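# Pull the cap off a marker on the desk

## Task

Take the cap off the marker so that the marker and its cap are separate and both rest on the desk without the robot holding them; then open the grippers, back the hands away, and finish with the robot upright and not tilted (a fall or a tilt counts as failure).

## Robot and tools

ROBOT. A two-wheeled cart, 0.53 m wide, spanning x = -0.35 to 0.07 m in the base frame. It carries two arms, left_arm and right_arm, and a pan/tilt head. Cameras: head_camera on the head, left_wrist_camera and right_wrist_camera on the hands. The base can drive straight or spin in place, never sideways. Each arm's vertical pan axis sits at x = -0.060, y = +0.155 (left) or -0.155 m (right); the shoulder is 0.03 m outward from it and 0.89 m up. Link lengths: upper arm 0.116, forearm 0.135, hand 0.162 m. A fixed-jaw tip can reach roughly 0.44 m from its pan axis and cannot go below about 0.55 m above the floor.

FRAMES. Base frame: origin on the floor halfway between the drive wheels, x ahead, y to the left, z up, in metres. left_hand and right_hand in the state are positions in this frame of each fixed-jaw tip; a grasped item sits next to that point, on the moving-jaw side. Hand axes: z along the fingers, y pointing from the moving jaw to the fixed jaw. Odometry frame = base frame at scene start; base_odometry integrates wheel rotation (wheel slip shows up as travel), heading in rad, left positive, -3.142 to 3.142. Readings are slightly off, so hand positions may be wrong by a few cm, differently per arm.

execute_actions(actions, cameras). actions is a list holding one action or nothing (empty = just report state and images). An action may contain "base", "joints", or both; they start at once. base holds exactly one relative command: {"translate_m": d}, metres, forward positive, -1.4 to 1.4; or {"rotate_rad": d}, radians, counter-clockwise (left) positive, -3.2 to 3.2. These are offsets counted from the base position in the most recent state report. joints maps joint names to absolute target angles in rad; one dictionary covers both arms and head. Ranges: head_pan_rad -3.2..3.2 (0 ahead, + left); head_tilt_rad -0.76..1.45 (0 level, + down); for each of left_arm_ and right_arm_: shoulder_pan_rad -1.919..1.919, shoulder_lift_rad -1.745..1.745, elbow_flex_rad -1.69..1.58, wrist_flex_rad -1.658..1.658, wrist_roll_rad -2.743..2.841, gripper_rad 0..1.919. Joints left out keep pursuing earlier targets. cameras: list of "head_camera", "left_wrist_camera", "right_wrist_camera" or "all"; missing/null = all, [] = no images. The "pictures" line lists image order. Any unknown key, camera name or out-of-range number makes the whole call rejected with no motion.

JOINT MEANING. Pan 0 points left_arm to the left and right_arm to the right; positive rotates clockwise from above; straight ahead is +1.571 (left) and -1.571 (right). With lift, elbow and wrist flex all 0, the upper arm stands up tilted 0.24 rad outward, forearm and fingers horizontal; positive values bend downward, and their sum is the finger angle below horizontal (1.571 = pointing down, needing forearm no more than 0.08 rad above level). Roll -1.522: jaws close across the arm plane, fixed jaw on the left looking outward; 1.619: fixed jaw on the right; 0.049: closing within the plane, fixed jaw below (level fingers) or toward pan axis (fingers down). Jaw gap vs gripper angle: 0 -> 0.003 m, 0.3 -> 0.026, 0.6 -> 0.049, 1 -> 0.076, 1.919 -> 0.106. The hand body protrudes ~0.08 m above level fingers with the fixed jaw left, below them with it right, so use fixed-jaw-left over furniture. Stowed: shoulder_pan -1.75 (left) / 1.75 (right), shoulder_lift 0.05, elbow_flex 1.35, wrist_flex -1.55, wrist_roll -1.52. To stow safely use two actions: wrists first, then the other three; when leaving stow, do not move wrists first.

RESULTS. base_status/joint_status per motion: "done" (for base: wheels turned the commanded amount), "off_target" (rested short, maybe still pushing; means load, obstacle or tripped motor), "time_out" (target dropped, holds in place), "not_followed". "joint command not followed" plus a "cause:" line means a self-collision check blocked that arm's targets (gripper still moves); the robot may retry them on later actions until you send acceptable ones. on_its_own covers things not commanded. A gripper holding something reads "off_target". MOTOR HOT warns from 55 °C; OVER-TEMPERATURE FAULT at 70 °C halts that arm, and unreached keys say "limit_stop_at_motor_heat" (resend them). Any stop cancels the remaining calls in that reply.

OTHER TOOLS. wait(seconds 0..10) commands nothing and returns state and images. zoom_image(camera, region [x0,y0,x1,y1] in pixels, origin top-left, at most 504x504) enlarges part of that camera's latest full image. read_manual(section, default "licences") gives licence text only. finished_scene(scene) closes the given scene permanently and reports success; the goal must already hold.

CAUTIONS. Loaded joints sag toward gravity; offset the next target by the observed sag. A joint stuck more than ~0.30 rad from target for ~2 s trips to 20 % torque (thinking time counts, since the robot keeps its last command); reset by waiting until still, then targeting 0.2 rad past the reading on the side away from the failing target. To stop a blocked joint pushing, command its current reading. Squeeze by targeting up to 0.2 rad below the contact angle, no more. Payload about 0.4 kg at full reach, 0.7 kg near the pan axis. Never let the arms or hands collide or press on each other. Pulling on something in front can tip the robot. Spinning with stowed arms needs a 0.44 m clear radius; turning or reversing close to a desk can snag the cart's rear and tip it. Avoid drops, slams and hard pushes.

Each tool is called after "Call:" as name([rows], argument=value, ...), one row to a line, values as JSON.

## Session

Call:
execute_actions(actions=[])

Scene clock: 0.00 s.
base_odometry: x=+0.000 y=+0.000 heading=+0.000 (m, m, rad; odometry frame)
base_status: not commanded
joint_positions: head_pan_rad=-0.025 head_tilt_rad=-0.018 left_arm_shoulder_pan_rad=-1.718 left_arm_shoulder_lift_rad=+0.069 left_arm_elbow_flex_rad=+1.376 left_arm_wrist_flex_rad=-1.493 left_arm_wrist_roll_rad=-1.541 left_arm_gripper_rad=+1.920 right_arm_shoulder_pan_rad=+1.773 right_arm_shoulder_lift_rad=+0.053 right_arm_elbow_flex_rad=+1.301 right_arm_wrist_flex_rad=-1.447 right_arm_wrist_roll_rad=-1.547 right_arm_gripper_rad=+1.920
joint_status: not commanded
left_hand: x=-0.3047 y=+0.1110 z=+0.8787 quat_wxyz=(-0.060, -0.689, -0.044, +0.721) (m; base frame)
right_hand: x=-0.3145 y=-0.1107 z=+0.8891 quat_wxyz=(-0.066, +0.669, -0.076, -0.736) (m; base frame)
pictures: head_camera, left_wrist_camera, right_wrist_camera
Images, in order (width x height): head_camera 644x476, left_wrist_camera 644x476, right_wrist_camera 644x476.

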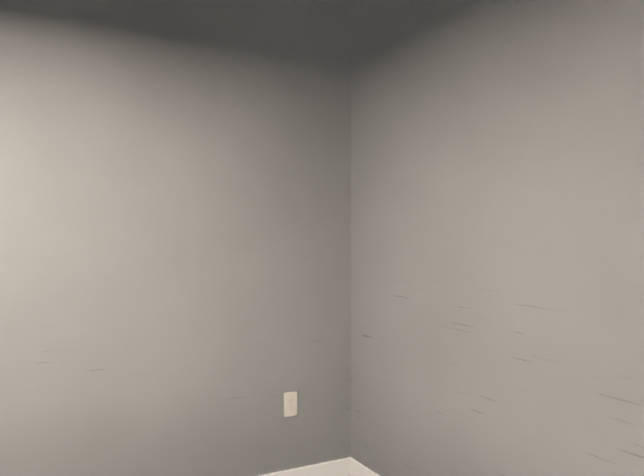

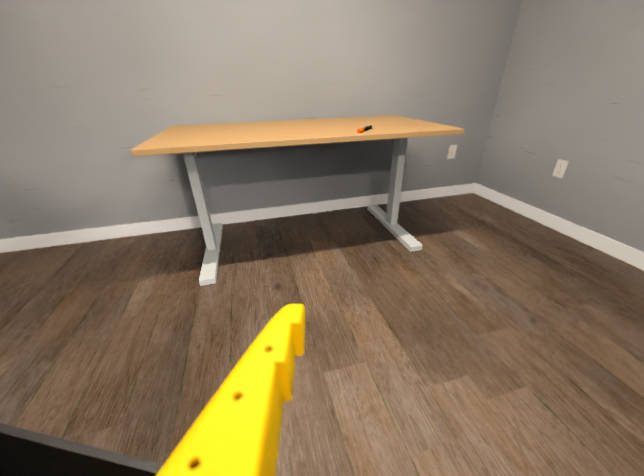

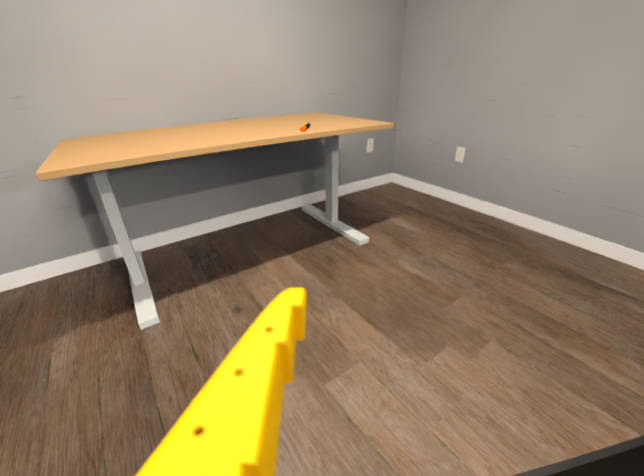

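Call:
execute_actions([
  {"base":{"rotate_rad":-3.0},"joints":{"head_tilt_rad":0.35,"head_pan_rad":0}},
], cameras=["head_camera"])

Scene clock: 7.80 s.
base_odometry: x=-0.001 y=+0.000 heading=-2.999 (m, m, rad; odometry frame)
base_status: done
joint_positions: head_pan_rad=-0.010 head_tilt_rad=+0.343 left_arm_shoulder_pan_rad=-1.718 left_arm_shoulder_lift_rad=+0.069 left_arm_elbow_flex_rad=+1.376 left_arm_wrist_flex_rad=-1.493 left_arm_wrist_roll_rad=-1.541 left_arm_gripper_rad=+1.920 right_arm_shoulder_pan_rad=+1.773 right_arm_shoulder_lift_rad=+0.053 right_arm_elbow_flex_rad=+1.301 right_arm_wrist_flex_rad=-1.447 right_arm_wrist_roll_rad=-1.547 right_arm_gripper_rad=+1.920
joint_status: all done
left_hand: x=-0.3047 y=+0.1110 z=+0.8787 quat_wxyz=(-0.060, -0.689, -0.044, +0.721) (m; base frame)
right_hand: x=-0.3145 y=-0.1107 z=+0.8891 quat_wxyz=(-0.066, +0.669, -0.076, -0.736) (m; base frame)
pictures: head_camera
Images, in order (width x height): head_camera 644x476.

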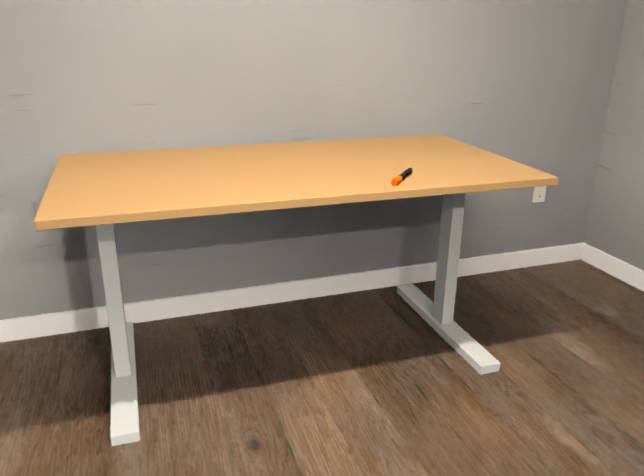

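Call:
execute_actions([
  {"base":{"rotate_rad":-0.42},"joints":{"head_pan_rad":0.5,"head_tilt_rad":0.5}},
], cameras=[])

Call:
execute_actions([
  {"base":{"translate_m":1.25},"joints":{"left_arm_shoulder_pan_rad":1.57,"right_arm_shoulder_pan_rad":-1.57,"left_arm_shoulder_lift_rad":-0.3,"right_arm_shoulder_lift_rad":-0.3,"left_arm_elbow_flex_rad":0.6,"right_arm_elbow_flex_rad":0.6}},
], cameras=["head_camera"])

Scene clock: 33.33 s.
base_odometry: x=+0.000 y=+0.000 heading=+2.865 (m, m, rad; odometry frame)
base_status: done
joint_positions: head_pan_rad=+0.490 head_tilt_rad=+0.494 left_arm_shoulder_pan_rad=-1.718 left_arm_shoulder_lift_rad=+0.069 left_arm_elbow_flex_rad=+1.376 left_arm_wrist_flex_rad=-1.493 left_arm_wrist_roll_rad=-1.541 left_arm_gripper_rad=+1.920 right_arm_shoulder_pan_rad=+1.773 right_arm_shoulder_lift_rad=+0.053 right_arm_elbow_flex_rad=+1.301 right_arm_wrist_flex_rad=-1.447 right_arm_wrist_roll_rad=-1.547 right_arm_gripper_rad=+1.920
joint_status: all done
left_hand: x=-0.3047 y=+0.1110 z=+0.8787 quat_wxyz=(-0.060, -0.689, -0.044, +0.721) (m; base frame)
right_hand: x=-0.3145 y=-0.1107 z=+0.8891 quat_wxyz=(-0.066, +0.669, -0.076, -0.736) (m; base frame)
pictures: none
No camera images: the call's "cameras" was empty. Leave "cameras" out to get every camera's image.

Scene clock: 40.43 s.
base_odometry: x=-1.203 y=+0.342 heading=+2.867 (m, m, rad; odometry frame)
base_status: done
joint_positions: head_pan_rad=+0.490 head_tilt_rad=+0.494 left_arm_shoulder_pan_rad=+1.560 left_arm_shoulder_lift_rad=-0.272 left_arm_elbow_flex_rad=+0.632 left_arm_wrist_flex_rad=-1.493 left_arm_wrist_roll_rad=-1.541 left_arm_gripper_rad=+1.920 right_arm_shoulder_pan_rad=-1.559 right_arm_shoulder_lift_rad=-0.262 right_arm_elbow_flex_rad=+0.633 right_arm_wrist_flex_rad=-1.447 right_arm_wrist_roll_rad=-1.547 right_arm_gripper_rad=+1.920
joint_status: all done
left_hand: x=+0.1634 y=+0.1651 z=+1.1125 quat_wxyz=(+0.976, +0.001, +0.218, +0.015) (m; base frame)
right_hand: x=+0.1723 y=-0.1501 z=+1.1072 quat_wxyz=(+0.970, +0.004, +0.245, +0.006) (m; base frame)
pictures: head_camera
Images, in order (width x height): head_camera 644x476.

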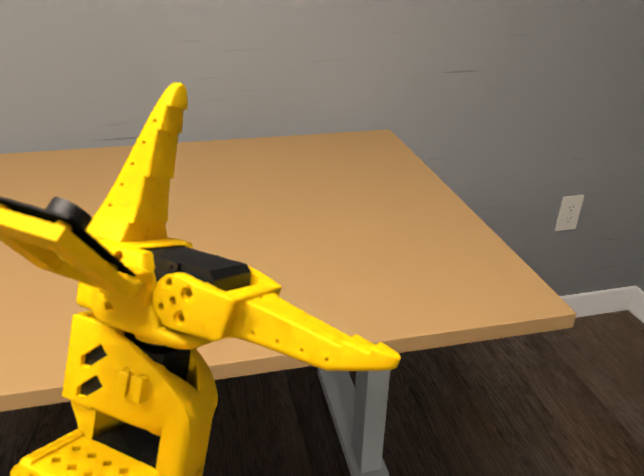

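Call:
execute_actions([
  {"base":{"rotate_rad":0.71},"joints":{"head_pan_rad":0.1,"head_tilt_rad":0.6,"left_arm_shoulder_pan_rad":1.0,"right_arm_shoulder_pan_rad":-1.0,"left_arm_elbow_flex_rad":0.2,"right_arm_elbow_flex_rad":0.2,"left_arm_wrist_flex_rad":1.3,"right_arm_wrist_flex_rad":1.3,"left_arm_wrist_roll_rad":1.0,"right_arm_wrist_roll_rad":2.84,"left_arm_gripper_rad":0.6,"right_arm_gripper_rad":0.6}},
], cameras=["head_camera"])

Scene clock: 47.17 s.
base_odometry: x=-1.202 y=+0.342 heading=-2.707 (m, m, rad; odometry frame)
base_status: done
joint_positions: head_pan_rad=+0.110 head_tilt_rad=+0.594 left_arm_shoulder_pan_rad=+1.008 left_arm_shoulder_lift_rad=-0.272 left_arm_elbow_flex_rad=+0.235 left_arm_wrist_flex_rad=+1.291 left_arm_wrist_roll_rad=+0.991 left_arm_gripper_rad=+0.610 right_arm_shoulder_pan_rad=-1.011 right_arm_shoulder_lift_rad=-0.262 right_arm_elbow_flex_rad=+0.232 right_arm_wrist_flex_rad=+1.291 right_arm_wrist_roll_rad=+2.808 right_arm_gripper_rad=+0.611
joint_status: right_arm_wrist_roll_rad off_target (ended at +2.809, target +2.840); the others done
joint sent to its limit — the command would take right_arm_wrist_roll_rad past its upper limit, so that joint was sent only as far as its limit.
left_hand: x=+0.1190 y=+0.2600 z=+0.8661 quat_wxyz=(+0.088, -0.987, +0.032, -0.130) (m; base frame)
right_hand: x=+0.1239 y=-0.2737 z=+0.8685 quat_wxyz=(-0.118, -0.940, -0.306, -0.099) (m; base frame)
pictures: head_camera
Images, in order (width x height): head_camera 644x476.

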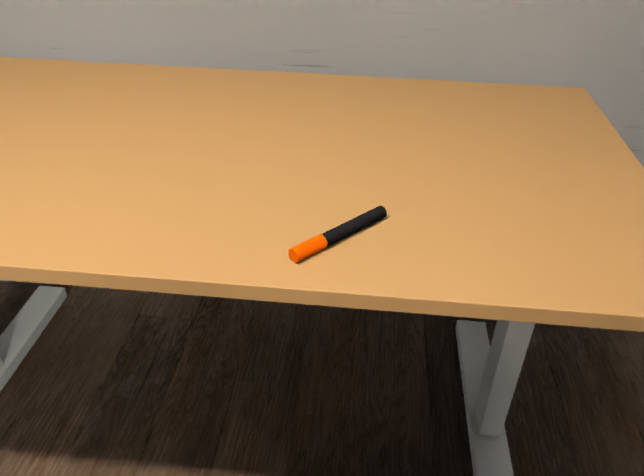

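Call:
execute_actions([
  {"base":{"translate_m":0.3},"joints":{"head_tilt_rad":0.95,"right_arm_wrist_roll_rad":2.8}},
], cameras=["head_camera"])

Scene clock: 62.13 s.
base_odometry: x=-1.474 y=+0.215 heading=-2.705 (m, m, rad; odometry frame)
base_status: done
joint_positions: head_pan_rad=+0.110 head_tilt_rad=+0.945 left_arm_shoulder_pan_rad=+1.008 left_arm_shoulder_lift_rad=-0.272 left_arm_elbow_flex_rad=+0.234 left_arm_wrist_flex_rad=+1.293 left_arm_wrist_roll_rad=+0.991 left_arm_gripper_rad=+0.610 right_arm_shoulder_pan_rad=-1.011 right_arm_shoulder_lift_rad=-0.262 right_arm_elbow_flex_rad=+0.232 right_arm_wrist_flex_rad=+1.293 right_arm_wrist_roll_rad=+2.808 right_arm_gripper_rad=+0.611
joint_status: all done
left_hand: x=+0.1190 y=+0.2600 z=+0.8663 quat_wxyz=(+0.088, -0.987, +0.032, -0.130) (m; base frame)
right_hand: x=+0.1237 y=-0.2736 z=+0.8684 quat_wxyz=(-0.117, -0.940, -0.306, -0.098) (m; base frame)
pictures: head_camera
Images, in order (width x height): head_camera 644x476.

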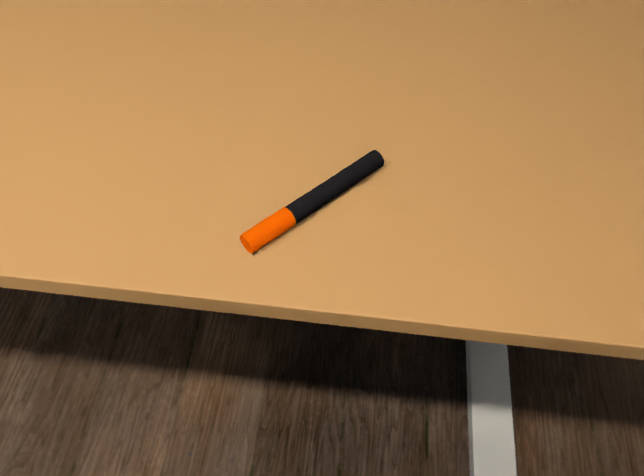

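Call:
execute_actions([
  {"base":{"translate_m":0.13},"joints":{"head_tilt_rad":1.1,"left_arm_shoulder_pan_rad":1.853,"left_arm_shoulder_lift_rad":0.5,"left_arm_elbow_flex_rad":-0.33,"left_arm_wrist_flex_rad":1.34,"left_arm_wrist_roll_rad":1.135}},
], cameras=["head_camera","left_wrist_camera"])

Scene clock: 80.10 s.
base_odometry: x=-1.592 y=+0.160 heading=-2.704 (m, m, rad; odometry frame)
base_status: done
joint_positions: head_pan_rad=+0.110 head_tilt_rad=+1.095 left_arm_shoulder_pan_rad=+1.844 left_arm_shoulder_lift_rad=+0.515 left_arm_elbow_flex_rad=-0.299 left_arm_wrist_flex_rad=+1.331 left_arm_wrist_roll_rad=+1.128 left_arm_gripper_rad=+0.610 right_arm_shoulder_pan_rad=-1.011 right_arm_shoulder_lift_rad=-0.262 right_arm_elbow_flex_rad=+0.232 right_arm_wrist_flex_rad=+1.293 right_arm_wrist_roll_rad=+2.808 right_arm_gripper_rad=+0.611
joint_status: all done
left_hand: x=+0.1723 y=+0.0824 z=+0.7937 quat_wxyz=(+0.001, -0.928, +0.373, -0.011) (m; base frame)
right_hand: x=+0.1237 y=-0.2736 z=+0.8684 quat_wxyz=(-0.117, -0.940, -0.306, -0.098) (m; base frame)
pictures: head_camera, left_wrist_camera
Images, in order (width x height): head_camera 644x476, left_wrist_camera 644x476.

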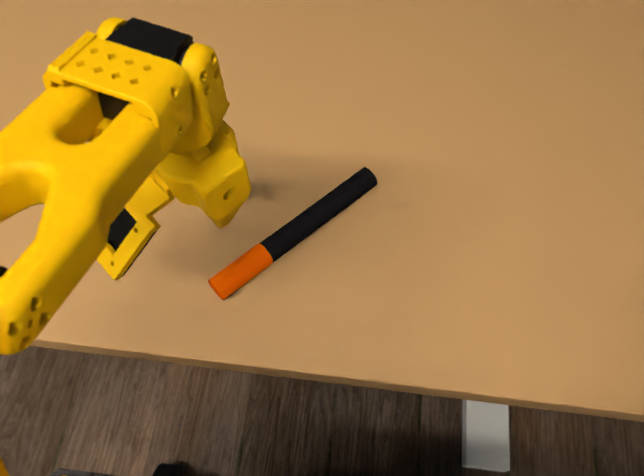

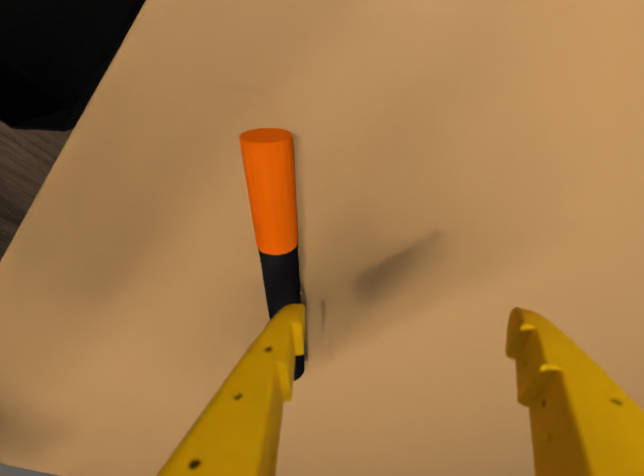

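Call:
execute_actions([
  {"base":{"translate_m":-0.035},"joints":{"left_arm_shoulder_pan_rad":1.919,"left_arm_shoulder_lift_rad":0.74,"left_arm_elbow_flex_rad":-0.6,"left_arm_wrist_flex_rad":1.39,"left_arm_wrist_roll_rad":1.2}},
], cameras=["head_camera","left_wrist_camera"])

Scene clock: 93.67 s.
base_odometry: x=-1.560 y=+0.175 heading=-2.704 (m, m, rad; odometry frame)
base_status: done
joint_positions: head_pan_rad=+0.110 head_tilt_rad=+1.095 left_arm_shoulder_pan_rad=+1.910 left_arm_shoulder_lift_rad=+0.758 left_arm_elbow_flex_rad=-0.569 left_arm_wrist_flex_rad=+1.380 left_arm_wrist_roll_rad=+1.191 left_arm_gripper_rad=+0.610 right_arm_shoulder_pan_rad=-1.011 right_arm_shoulder_lift_rad=-0.262 right_arm_elbow_flex_rad=+0.231 right_arm_wrist_flex_rad=+1.293 right_arm_wrist_roll_rad=+2.808 right_arm_gripper_rad=+0.611
joint_status: all done
left_hand: x=+0.1815 y=+0.0619 z=+0.7757 quat_wxyz=(+0.000, -0.927, +0.375, -0.001) (m; base frame)
right_hand: x=+0.1239 y=-0.2737 z=+0.8687 quat_wxyz=(-0.118, -0.940, -0.306, -0.099) (m; base frame)
pictures: head_camera, left_wrist_camera
Images, in order (width x height): head_camera 644x476, left_wrist_camera 644x476.

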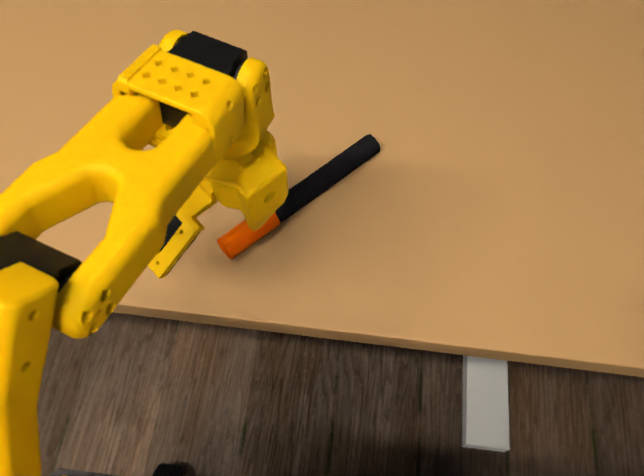

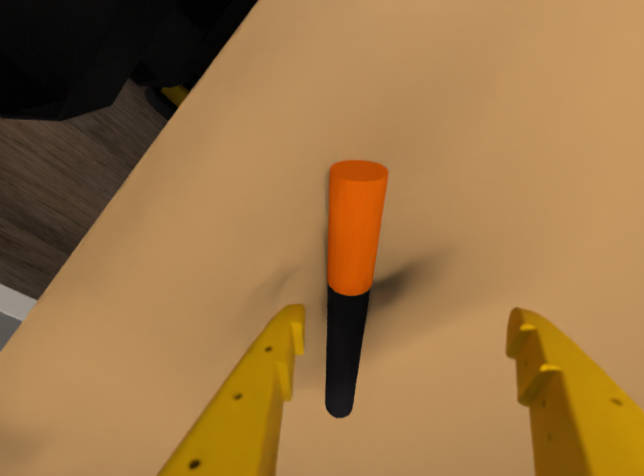

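Call:
execute_actions([
  {"joints":{"left_arm_shoulder_lift_rad":0.795,"left_arm_elbow_flex_rad":-0.53,"left_arm_wrist_flex_rad":1.265}},
], cameras=["head_camera","left_wrist_camera"])

Scene clock: 97.80 s.
base_odometry: x=-1.560 y=+0.175 heading=-2.704 (m, m, rad; odometry frame)
base_status: not commanded
joint_positions: head_pan_rad=+0.110 head_tilt_rad=+1.095 left_arm_shoulder_pan_rad=+1.910 left_arm_shoulder_lift_rad=+0.814 left_arm_elbow_flex_rad=-0.527 left_arm_wrist_flex_rad=+1.274 left_arm_wrist_roll_rad=+1.191 left_arm_gripper_rad=+0.610 right_arm_shoulder_pan_rad=-1.011 right_arm_shoulder_lift_rad=-0.262 right_arm_elbow_flex_rad=+0.231 right_arm_wrist_flex_rad=+1.293 right_arm_wrist_roll_rad=+2.808 right_arm_gripper_rad=+0.611
joint_status: all done
left_hand: x=+0.1834 y=+0.0612 z=+0.7571 quat_wxyz=(+0.000, -0.927, +0.375, -0.005) (m; base frame)
right_hand: x=+0.1239 y=-0.2737 z=+0.8687 quat_wxyz=(-0.118, -0.940, -0.306, -0.099) (m; base frame)
pictures: head_camera, left_wrist_camera
Images, in order (width x height): head_camera 644x476, left_wrist_camera 644x476.

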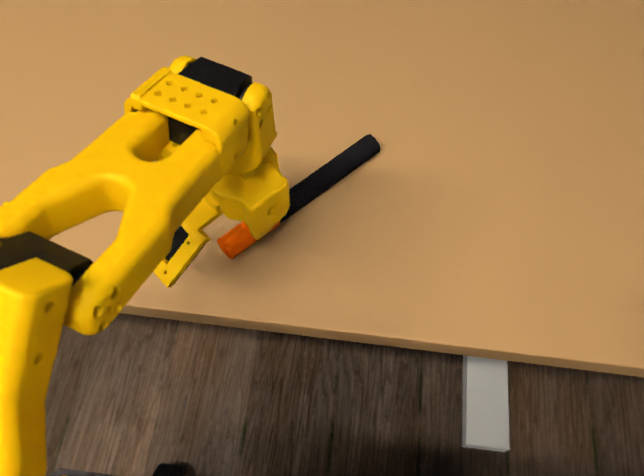

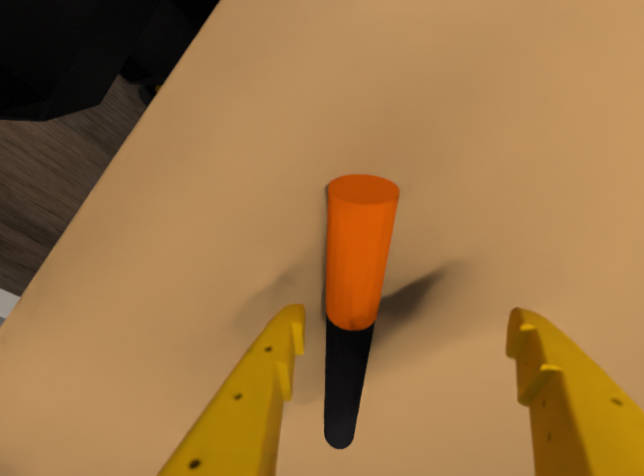

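Call:
execute_actions([
  {"joints":{"left_arm_shoulder_lift_rad":0.858,"left_arm_elbow_flex_rad":-0.5,"left_arm_wrist_flex_rad":1.18}},
], cameras=["head_camera","left_wrist_camera"])

Scene clock: 103.57 s.
base_odometry: x=-1.560 y=+0.175 heading=-2.704 (m, m, rad; odometry frame)
base_status: not commanded
joint_positions: head_pan_rad=+0.110 head_tilt_rad=+1.095 left_arm_shoulder_pan_rad=+1.910 left_arm_shoulder_lift_rad=+0.877 left_arm_elbow_flex_rad=-0.498 left_arm_wrist_flex_rad=+1.191 left_arm_wrist_roll_rad=+1.191 left_arm_gripper_rad=+0.610 right_arm_shoulder_pan_rad=-1.011 right_arm_shoulder_lift_rad=-0.262 right_arm_elbow_flex_rad=+0.231 right_arm_wrist_flex_rad=+1.293 right_arm_wrist_roll_rad=+2.808 right_arm_gripper_rad=+0.611
joint_status: all done
left_hand: x=+0.1818 y=+0.0618 z=+0.7388 quat_wxyz=(+0.000, -0.927, +0.375, +0.000) (m; base frame)
right_hand: x=+0.1239 y=-0.2737 z=+0.8687 quat_wxyz=(-0.118, -0.940, -0.306, -0.099) (m; base frame)
pictures: head_camera, left_wrist_camera
Images, in order (width x height): head_camera 644x476, left_wrist_camera 644x476.

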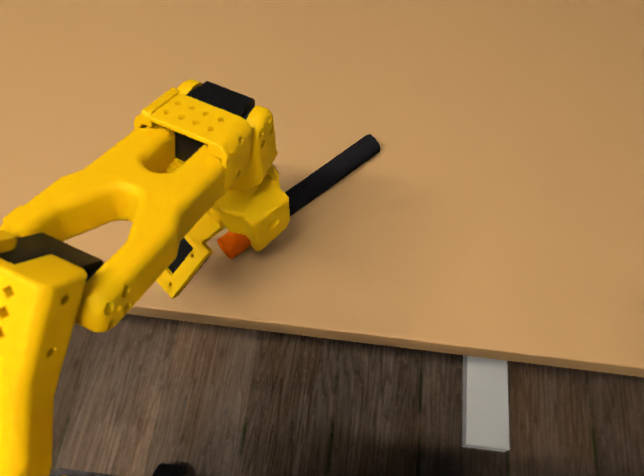

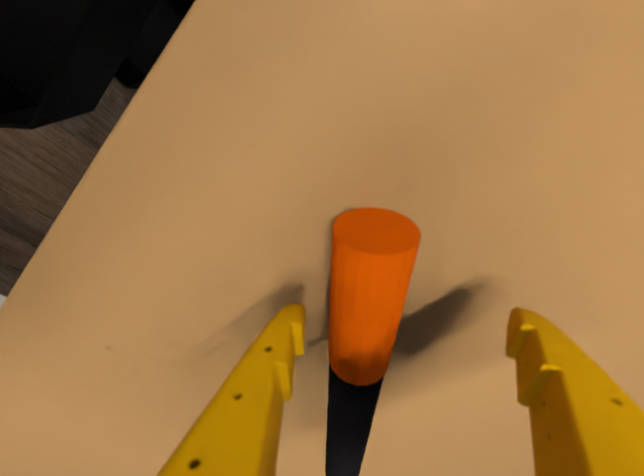

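Call:
execute_actions([
  {"joints":{"left_arm_shoulder_lift_rad":0.895,"left_arm_wrist_flex_rad":1.145}},
], cameras=["left_wrist_camera"])

Scene clock: 106.60 s.
base_odometry: x=-1.560 y=+0.175 heading=-2.704 (m, m, rad; odometry frame)
base_status: not commanded
joint_positions: head_pan_rad=+0.110 head_tilt_rad=+1.095 left_arm_shoulder_pan_rad=+1.910 left_arm_shoulder_lift_rad=+0.913 left_arm_elbow_flex_rad=-0.498 left_arm_wrist_flex_rad=+1.155 left_arm_wrist_roll_rad=+1.191 left_arm_gripper_rad=+0.610 right_arm_shoulder_pan_rad=-1.011 right_arm_shoulder_lift_rad=-0.262 right_arm_elbow_flex_rad=+0.231 right_arm_wrist_flex_rad=+1.293 right_arm_wrist_roll_rad=+2.808 right_arm_gripper_rad=+0.611
joint_status: all done
left_hand: x=+0.1821 y=+0.0617 z=+0.7306 quat_wxyz=(+0.000, -0.927, +0.375, -0.001) (m; base frame)
right_hand: x=+0.1239 y=-0.2737 z=+0.8687 quat_wxyz=(-0.118, -0.940, -0.306, -0.099) (m; base frame)
pictures: left_wrist_camera
Images, in order (width x height): left_wrist_camera 644x476.

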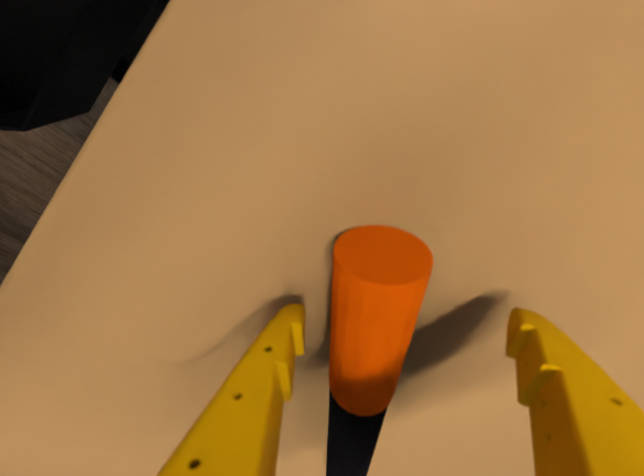

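Call:
execute_actions([
  {"joints":{"left_arm_shoulder_lift_rad":0.912,"left_arm_wrist_flex_rad":1.128,"left_arm_gripper_rad":0.35}},
], cameras=["left_wrist_camera"])

Call:
execute_actions([
  {"joints":{"left_arm_gripper_rad":0.05}},
], cameras=["left_wrist_camera","head_camera"])

Scene clock: 110.20 s.
base_odometry: x=-1.560 y=+0.175 heading=-2.704 (m, m, rad; odometry frame)
base_status: not commanded
joint_positions: head_pan_rad=+0.110 head_tilt_rad=+1.095 left_arm_shoulder_pan_rad=+1.910 left_arm_shoulder_lift_rad=+0.931 left_arm_elbow_flex_rad=-0.498 left_arm_wrist_flex_rad=+1.138 left_arm_wrist_roll_rad=+1.191 left_arm_gripper_rad=+0.362 right_arm_shoulder_pan_rad=-1.011 right_arm_shoulder_lift_rad=-0.262 right_arm_elbow_flex_rad=+0.231 right_arm_wrist_flex_rad=+1.293 right_arm_wrist_roll_rad=+2.808 right_arm_gripper_rad=+0.611
joint_status: all done
left_hand: x=+0.1817 y=+0.0618 z=+0.7263 quat_wxyz=(+0.000, -0.927, +0.375, +0.000) (m; base frame)
right_hand: x=+0.1239 y=-0.2737 z=+0.8687 quat_wxyz=(-0.118, -0.940, -0.306, -0.099) (m; base frame)
pictures: left_wrist_camera
Images, in order (width x height): left_wrist_camera 644x476.

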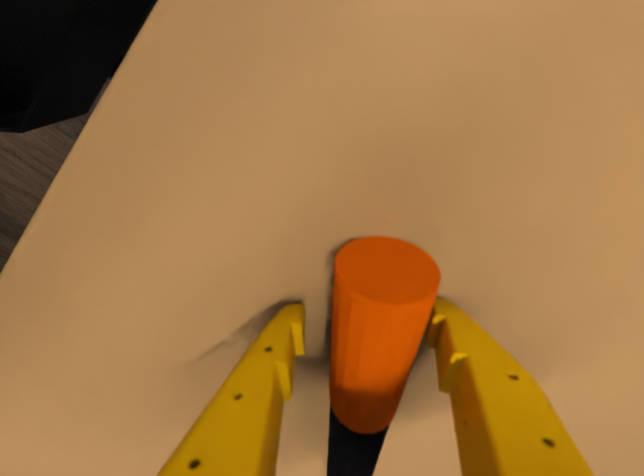

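Scene clock: 110.87 s.
base_odometry: x=-1.560 y=+0.175 heading=-2.704 (m, m, rad; odometry frame)
base_status: not commanded
joint_positions: head_pan_rad=+0.110 head_tilt_rad=+1.095 left_arm_shoulder_pan_rad=+1.910 left_arm_shoulder_lift_rad=+0.931 left_arm_elbow_flex_rad=-0.498 left_arm_wrist_flex_rad=+1.138 left_arm_wrist_roll_rad=+1.192 left_arm_gripper_rad=+0.216 right_arm_shoulder_pan_rad=-1.011 right_arm_shoulder_lift_rad=-0.262 right_arm_elbow_flex_rad=+0.231 right_arm_wrist_flex_rad=+1.293 right_arm_wrist_roll_rad=+2.808 right_arm_gripper_rad=+0.611
joint_status: left_arm_gripper_rad off_target (ended at +0.216, target +0.050)
left_hand: x=+0.1818 y=+0.0618 z=+0.7263 quat_wxyz=(+0.000, -0.927, +0.374, +0.000) (m; base frame)
right_hand: x=+0.1239 y=-0.2737 z=+0.8687 quat_wxyz=(-0.118, -0.940, -0.306, -0.099) (m; base frame)
pictures: head_camera, left_wrist_camera
Images, in order (width x height): head_camera 644x476, left_wrist_camera 644x476.

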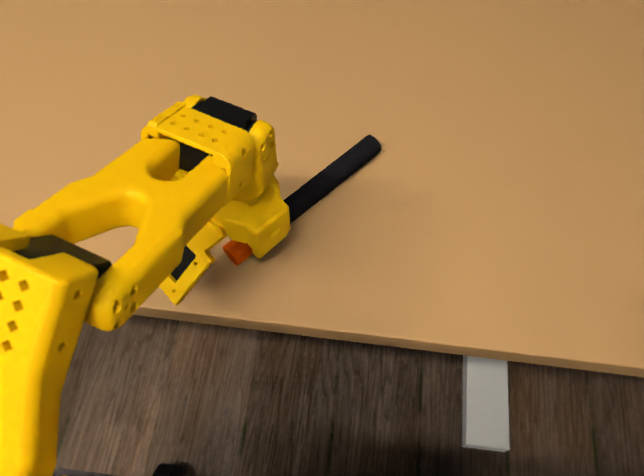

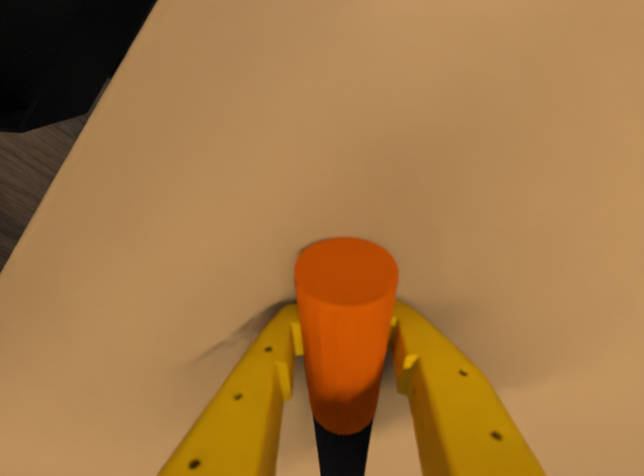

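Call:
execute_actions([
  {"joints":{"left_arm_shoulder_lift_rad":0.82,"left_arm_wrist_flex_rad":1.2,"head_pan_rad":0.0,"head_tilt_rad":1.0}},
], cameras=[])

Call:
execute_actions([
  {"joints":{"left_arm_wrist_roll_rad":0.36,"left_arm_wrist_flex_rad":0.82,"right_arm_shoulder_pan_rad":-1.6}},
])

Scene clock: 120.40 s.
base_odometry: x=-1.560 y=+0.175 heading=-2.704 (m, m, rad; odometry frame)
base_status: not commanded
joint_positions: head_pan_rad=+0.010 head_tilt_rad=+1.015 left_arm_shoulder_pan_rad=+1.910 left_arm_shoulder_lift_rad=+0.876 left_arm_elbow_flex_rad=-0.498 left_arm_wrist_flex_rad=+1.190 left_arm_wrist_roll_rad=+1.192 left_arm_gripper_rad=+0.216 right_arm_shoulder_pan_rad=-1.011 right_arm_shoulder_lift_rad=-0.262 right_arm_elbow_flex_rad=+0.231 right_arm_wrist_flex_rad=+1.293 right_arm_wrist_roll_rad=+2.808 right_arm_gripper_rad=+0.611
joint_status: all done
left_hand: x=+0.1823 y=+0.0616 z=+0.7391 quat_wxyz=(+0.000, -0.927, +0.374, -0.002) (m; base frame)
right_hand: x=+0.1239 y=-0.2737 z=+0.8687 quat_wxyz=(-0.118, -0.940, -0.306, -0.099) (m; base frame)
pictures: none
No camera images: the call's "cameras" was empty. Leave "cameras" out to get every camera's image.

Scene clock: 121.80 s.
base_odometry: x=-1.560 y=+0.175 heading=-2.704 (m, m, rad; odometry frame)
base_status: not commanded
joint_positions: head_pan_rad=+0.010 head_tilt_rad=+1.015 left_arm_shoulder_pan_rad=+1.910 left_arm_shoulder_lift_rad=+0.876 left_arm_elbow_flex_rad=-0.497 left_arm_wrist_flex_rad=+0.836 left_arm_wrist_roll_rad=+0.367 left_arm_gripper_rad=+0.216 right_arm_shoulder_pan_rad=-1.589 right_arm_shoulder_lift_rad=-0.262 right_arm_elbow_flex_rad=+0.231 right_arm_wrist_flex_rad=+1.293 right_arm_wrist_roll_rad=+2.808 right_arm_gripper_rad=+0.611
joint_status: all done
left_hand: x=+0.2323 y=+0.0488 z=+0.7464 quat_wxyz=(+0.078, -0.689, +0.703, -0.159) (m; base frame)
right_hand: x=+0.1589 y=-0.1539 z=+0.8687 quat_wxyz=(-0.085, -0.813, -0.561, -0.128) (m; base frame)
pictures: head_camera, left_wrist_camera, right_wrist_camera
Images, in order (width x height): head_camera 644x476, left_wrist_camera 644x476, right_wrist_camera 644x476.

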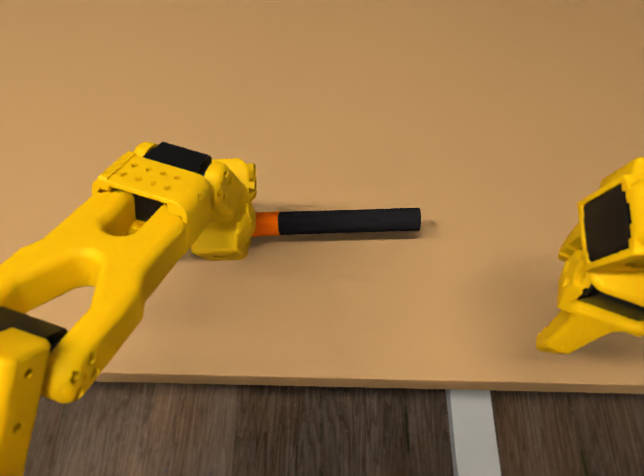

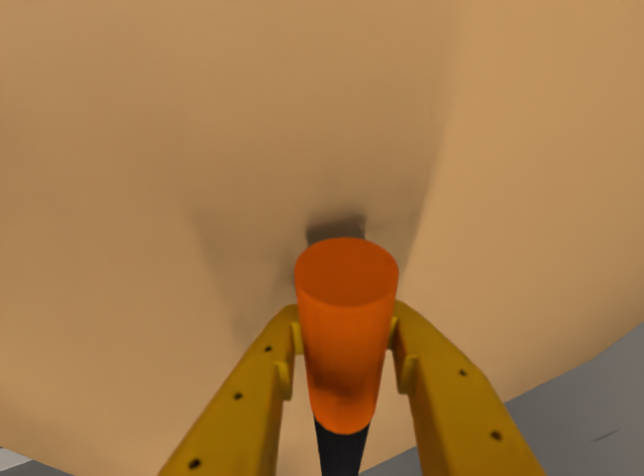

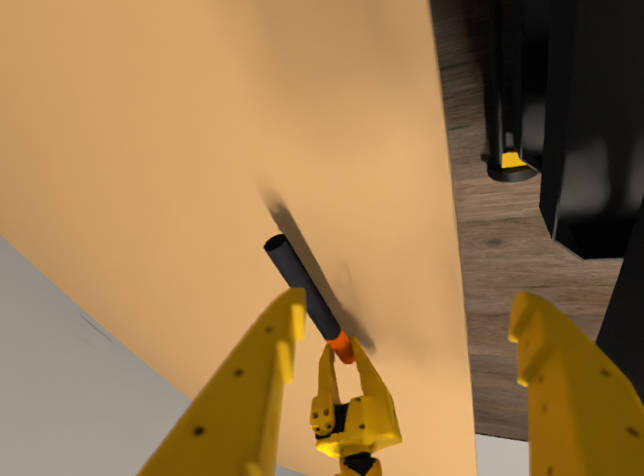

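Call:
execute_actions([
  {"joints":{"right_arm_shoulder_pan_rad":-1.91,"right_arm_shoulder_lift_rad":0.49,"right_arm_elbow_flex_rad":-0.32,"right_arm_wrist_flex_rad":0.81,"right_arm_gripper_rad":0.7}},
], cameras=["head_camera","right_wrist_camera"])

Scene clock: 128.27 s.
base_odometry: x=-1.560 y=+0.175 heading=-2.704 (m, m, rad; odometry frame)
base_status: not commanded
joint_positions: head_pan_rad=+0.010 head_tilt_rad=+1.015 left_arm_shoulder_pan_rad=+1.910 left_arm_shoulder_lift_rad=+0.876 left_arm_elbow_flex_rad=-0.497 left_arm_wrist_flex_rad=+0.836 left_arm_wrist_roll_rad=+0.367 left_arm_gripper_rad=+0.216 right_arm_shoulder_pan_rad=-1.885 right_arm_shoulder_lift_rad=+0.507 right_arm_elbow_flex_rad=-0.285 right_arm_wrist_flex_rad=+0.824 right_arm_wrist_roll_rad=+2.807 right_arm_gripper_rad=+0.689
joint_status: right_arm_shoulder_pan_rad off_target (ended at -1.887, target -1.910); the others done
joint sent to its limit — the command would take right_arm_shoulder_pan_rad past its lower limit, so that joint was sent only as far as its limit.
left_hand: x=+0.2323 y=+0.0488 z=+0.7464 quat_wxyz=(+0.078, -0.689, +0.703, -0.159) (m; base frame)
right_hand: x=+0.2539 y=-0.0560 z=+0.8190 quat_wxyz=(-0.110, -0.706, -0.659, -0.235) (m; base frame)
pictures: head_camera, right_wrist_camera
Images, in order (width x height): head_camera 644x476, right_wrist_camera 644x476.

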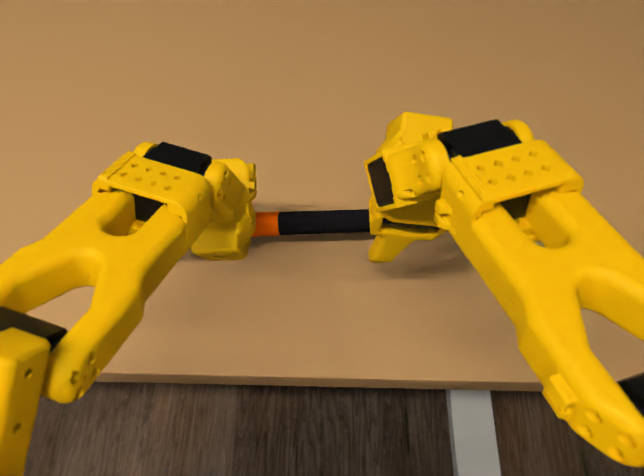

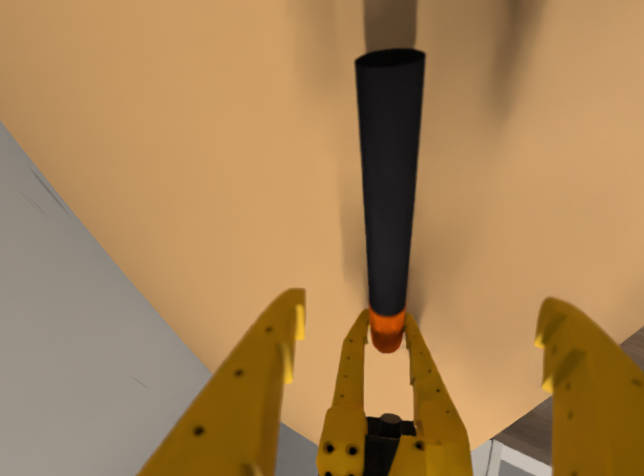

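Call:
execute_actions([
  {"joints":{"left_arm_wrist_roll_rad":0.26,"right_arm_shoulder_pan_rad":-1.885,"right_arm_shoulder_lift_rad":0.562,"right_arm_elbow_flex_rad":-0.125,"right_arm_wrist_flex_rad":0.575}},
], cameras=["head_camera","right_wrist_camera"])

Scene clock: 136.03 s.
base_odometry: x=-1.560 y=+0.175 heading=-2.704 (m, m, rad; odometry frame)
base_status: not commanded
joint_positions: head_pan_rad=+0.010 head_tilt_rad=+1.015 left_arm_shoulder_pan_rad=+1.910 left_arm_shoulder_lift_rad=+0.876 left_arm_elbow_flex_rad=-0.497 left_arm_wrist_flex_rad=+0.836 left_arm_wrist_roll_rad=+0.269 left_arm_gripper_rad=+0.216 right_arm_shoulder_pan_rad=-1.885 right_arm_shoulder_lift_rad=+0.579 right_arm_elbow_flex_rad=-0.122 right_arm_wrist_flex_rad=+0.589 right_arm_wrist_roll_rad=+2.807 right_arm_gripper_rad=+0.689
joint_status: all done
left_hand: x=+0.2324 y=+0.0496 z=+0.7463 quat_wxyz=(+0.086, -0.653, +0.736, -0.155) (m; base frame)
right_hand: x=+0.2506 y=-0.0570 z=+0.7829 quat_wxyz=(-0.110, -0.706, -0.659, -0.235) (m; base frame)
pictures: head_camera, right_wrist_camera
Images, in order (width x height): head_camera 644x476, right_wrist_camera 644x476.

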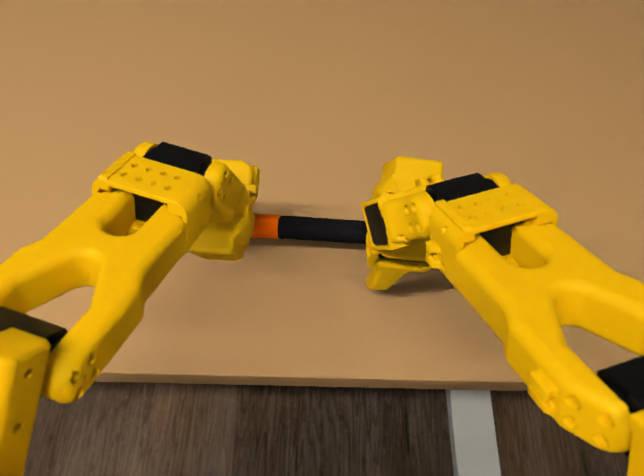

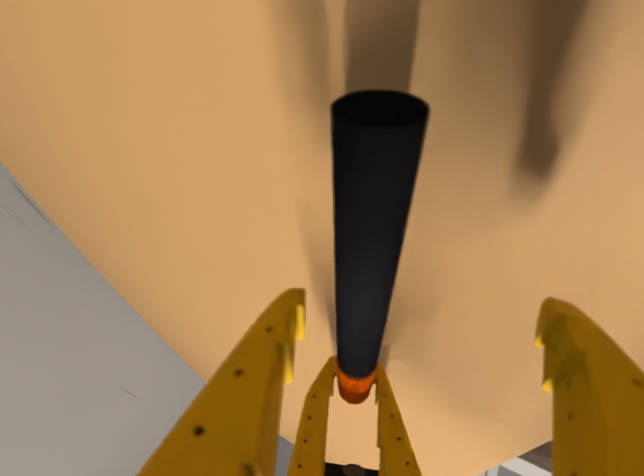

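Call:
execute_actions([
  {"joints":{"right_arm_shoulder_lift_rad":0.727,"right_arm_elbow_flex_rad":-0.258,"right_arm_wrist_flex_rad":0.51,"right_arm_gripper_rad":0.45}},
], cameras=["head_camera","right_wrist_camera"])

Scene clock: 142.30 s.
base_odometry: x=-1.560 y=+0.175 heading=-2.704 (m, m, rad; odometry frame)
base_status: not commanded
joint_positions: head_pan_rad=+0.010 head_tilt_rad=+1.015 left_arm_shoulder_pan_rad=+1.910 left_arm_shoulder_lift_rad=+0.876 left_arm_elbow_flex_rad=-0.497 left_arm_wrist_flex_rad=+0.836 left_arm_wrist_roll_rad=+0.269 left_arm_gripper_rad=+0.216 right_arm_shoulder_pan_rad=-1.885 right_arm_shoulder_lift_rad=+0.744 right_arm_elbow_flex_rad=-0.226 right_arm_wrist_flex_rad=+0.525 right_arm_wrist_roll_rad=+2.807 right_arm_gripper_rad=+0.462
joint_status: all done
left_hand: x=+0.2324 y=+0.0496 z=+0.7463 quat_wxyz=(+0.086, -0.653, +0.736, -0.155) (m; base frame)
right_hand: x=+0.2588 y=-0.0543 z=+0.7606 quat_wxyz=(-0.110, -0.706, -0.659, -0.237) (m; base frame)
pictures: head_camera, right_wrist_camera
Images, in order (width x height): head_camera 644x476, right_wrist_camera 644x476.

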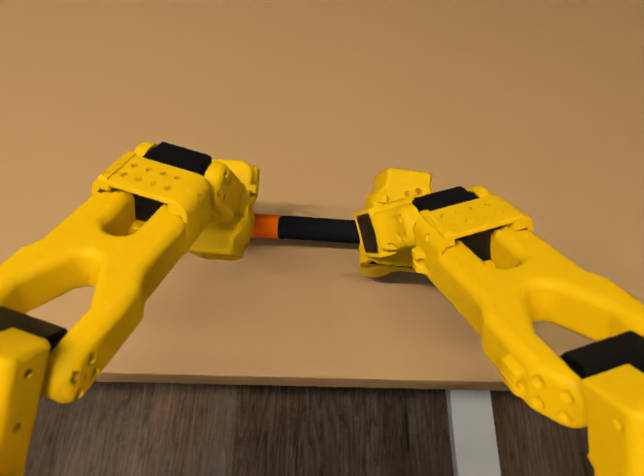

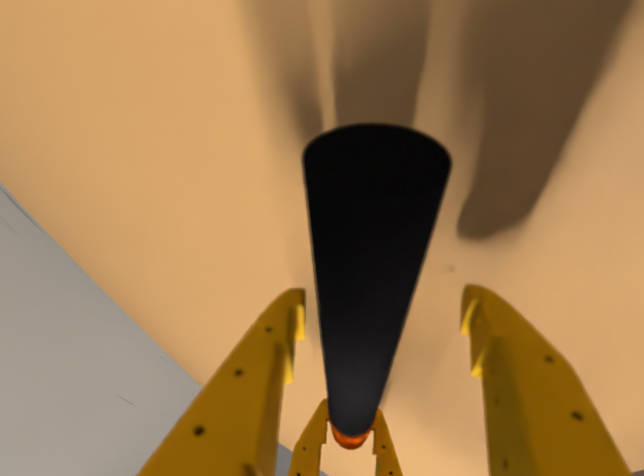

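Call:
execute_actions([
  {"joints":{"right_arm_wrist_flex_rad":0.555,"right_arm_gripper_rad":0.0,"left_arm_gripper_rad":0.02}},
])

Scene clock: 145.63 s.
base_odometry: x=-1.560 y=+0.175 heading=-2.704 (m, m, rad; odometry frame)
base_status: not commanded
joint_positions: head_pan_rad=+0.010 head_tilt_rad=+1.015 left_arm_shoulder_pan_rad=+1.910 left_arm_shoulder_lift_rad=+0.876 left_arm_elbow_flex_rad=-0.497 left_arm_wrist_flex_rad=+0.834 left_arm_wrist_roll_rad=+0.269 left_arm_gripper_rad=+0.215 right_arm_shoulder_pan_rad=-1.885 right_arm_shoulder_lift_rad=+0.744 right_arm_elbow_flex_rad=-0.226 right_arm_wrist_flex_rad=+0.549 right_arm_wrist_roll_rad=+2.807 right_arm_gripper_rad=+0.204
joint_status: left_arm_gripper_rad off_target (ended at +0.215, target +0.020); right_arm_gripper_rad off_target (ended at +0.204, target +0.000); the others done
left_hand: x=+0.2326 y=+0.0495 z=+0.7464 quat_wxyz=(+0.086, -0.653, +0.736, -0.156) (m; base frame)
right_hand: x=+0.2557 y=-0.0554 z=+0.7585 quat_wxyz=(-0.105, -0.708, -0.661, -0.226) (m; base frame)
pictures: head_camera, left_wrist_camera, right_wrist_camera
Images, in order (width x height): head_camera 644x476, left_wrist_camera 644x476, right_wrist_camera 644x476.

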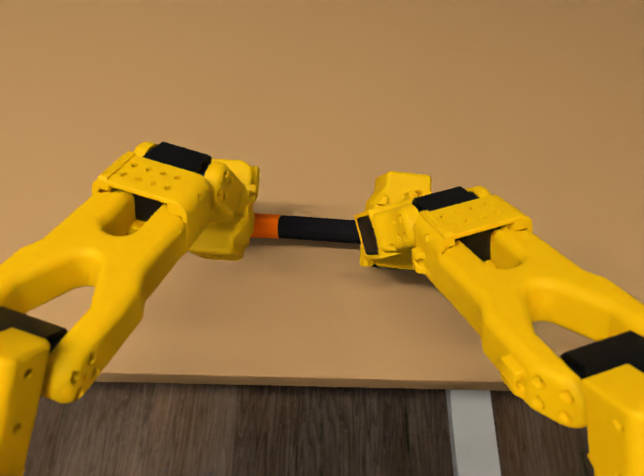

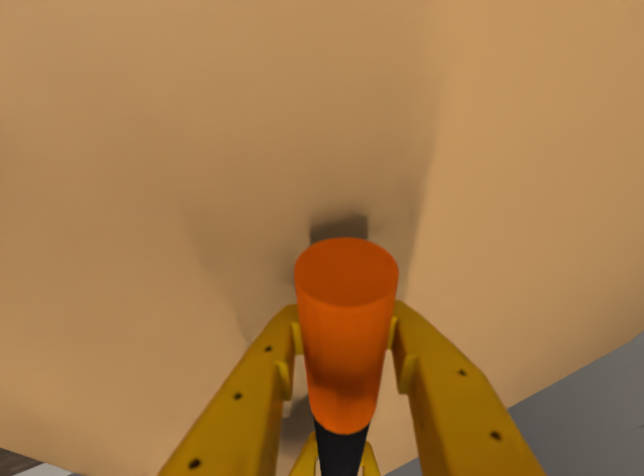

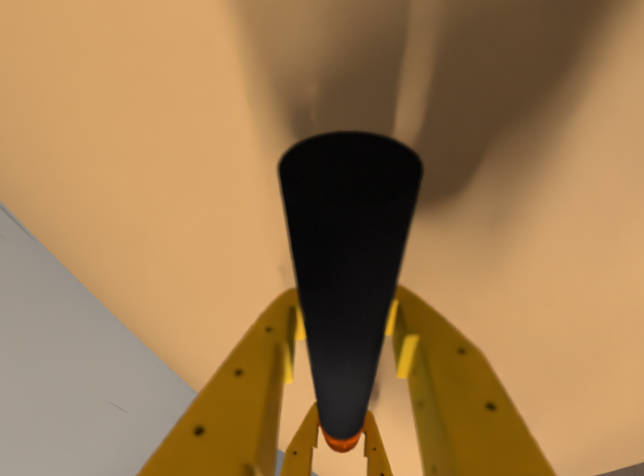

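Call:
execute_actions([
  {"joints":{"left_arm_shoulder_pan_rad":1.8,"left_arm_wrist_roll_rad":0.2}},
])

Scene clock: 148.77 s.
base_odometry: x=-1.560 y=+0.175 heading=-2.704 (m, m, rad; odometry frame)
base_status: not commanded
joint_positions: head_pan_rad=+0.010 head_tilt_rad=+1.015 left_arm_shoulder_pan_rad=+1.813 left_arm_shoulder_lift_rad=+0.874 left_arm_elbow_flex_rad=-0.492 left_arm_wrist_flex_rad=+0.833 left_arm_wrist_roll_rad=+0.207 left_arm_gripper_rad=+0.215 right_arm_shoulder_pan_rad=-1.890 right_arm_shoulder_lift_rad=+0.746 right_arm_elbow_flex_rad=-0.234 right_arm_wrist_flex_rad=+0.549 right_arm_wrist_roll_rad=+2.805 right_arm_gripper_rad=+0.204
joint_status: all done
left_hand: x=+0.2410 y=+0.0788 z=+0.7461 quat_wxyz=(+0.098, -0.666, +0.725, -0.148) (m; base frame)
right_hand: x=+0.2565 y=-0.0535 z=+0.7596 quat_wxyz=(-0.106, -0.706, -0.661, -0.229) (m; base frame)
pictures: head_camera, left_wrist_camera, right_wrist_camera
Images, in order (width x height): head_camera 644x476, left_wrist_camera 644x476, right_wrist_camera 644x476.

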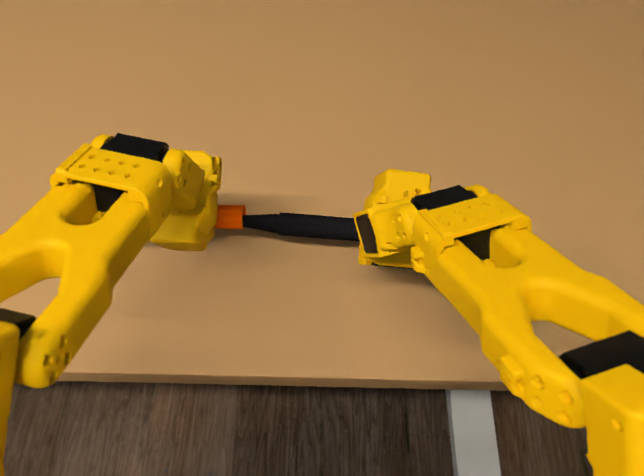

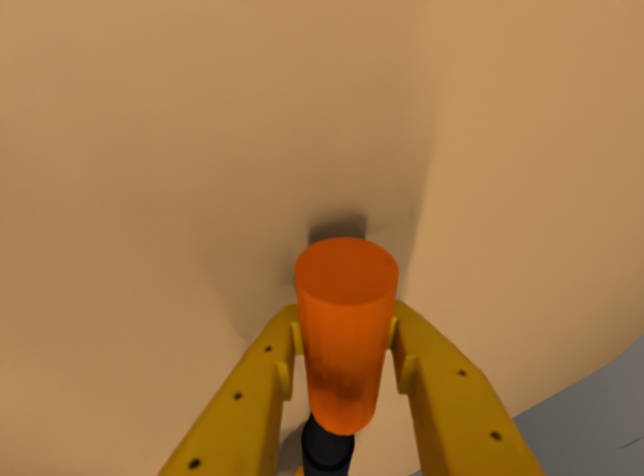

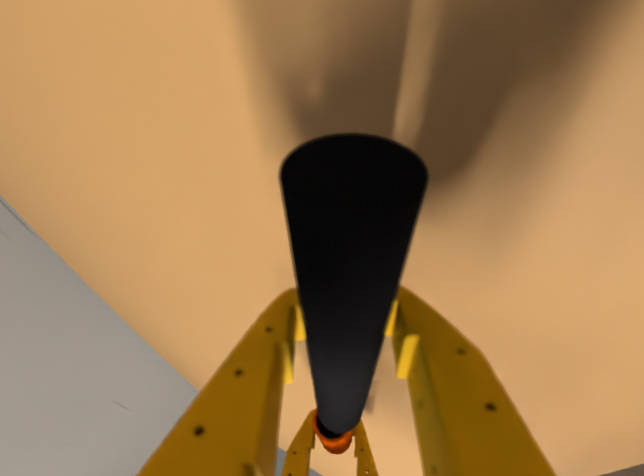

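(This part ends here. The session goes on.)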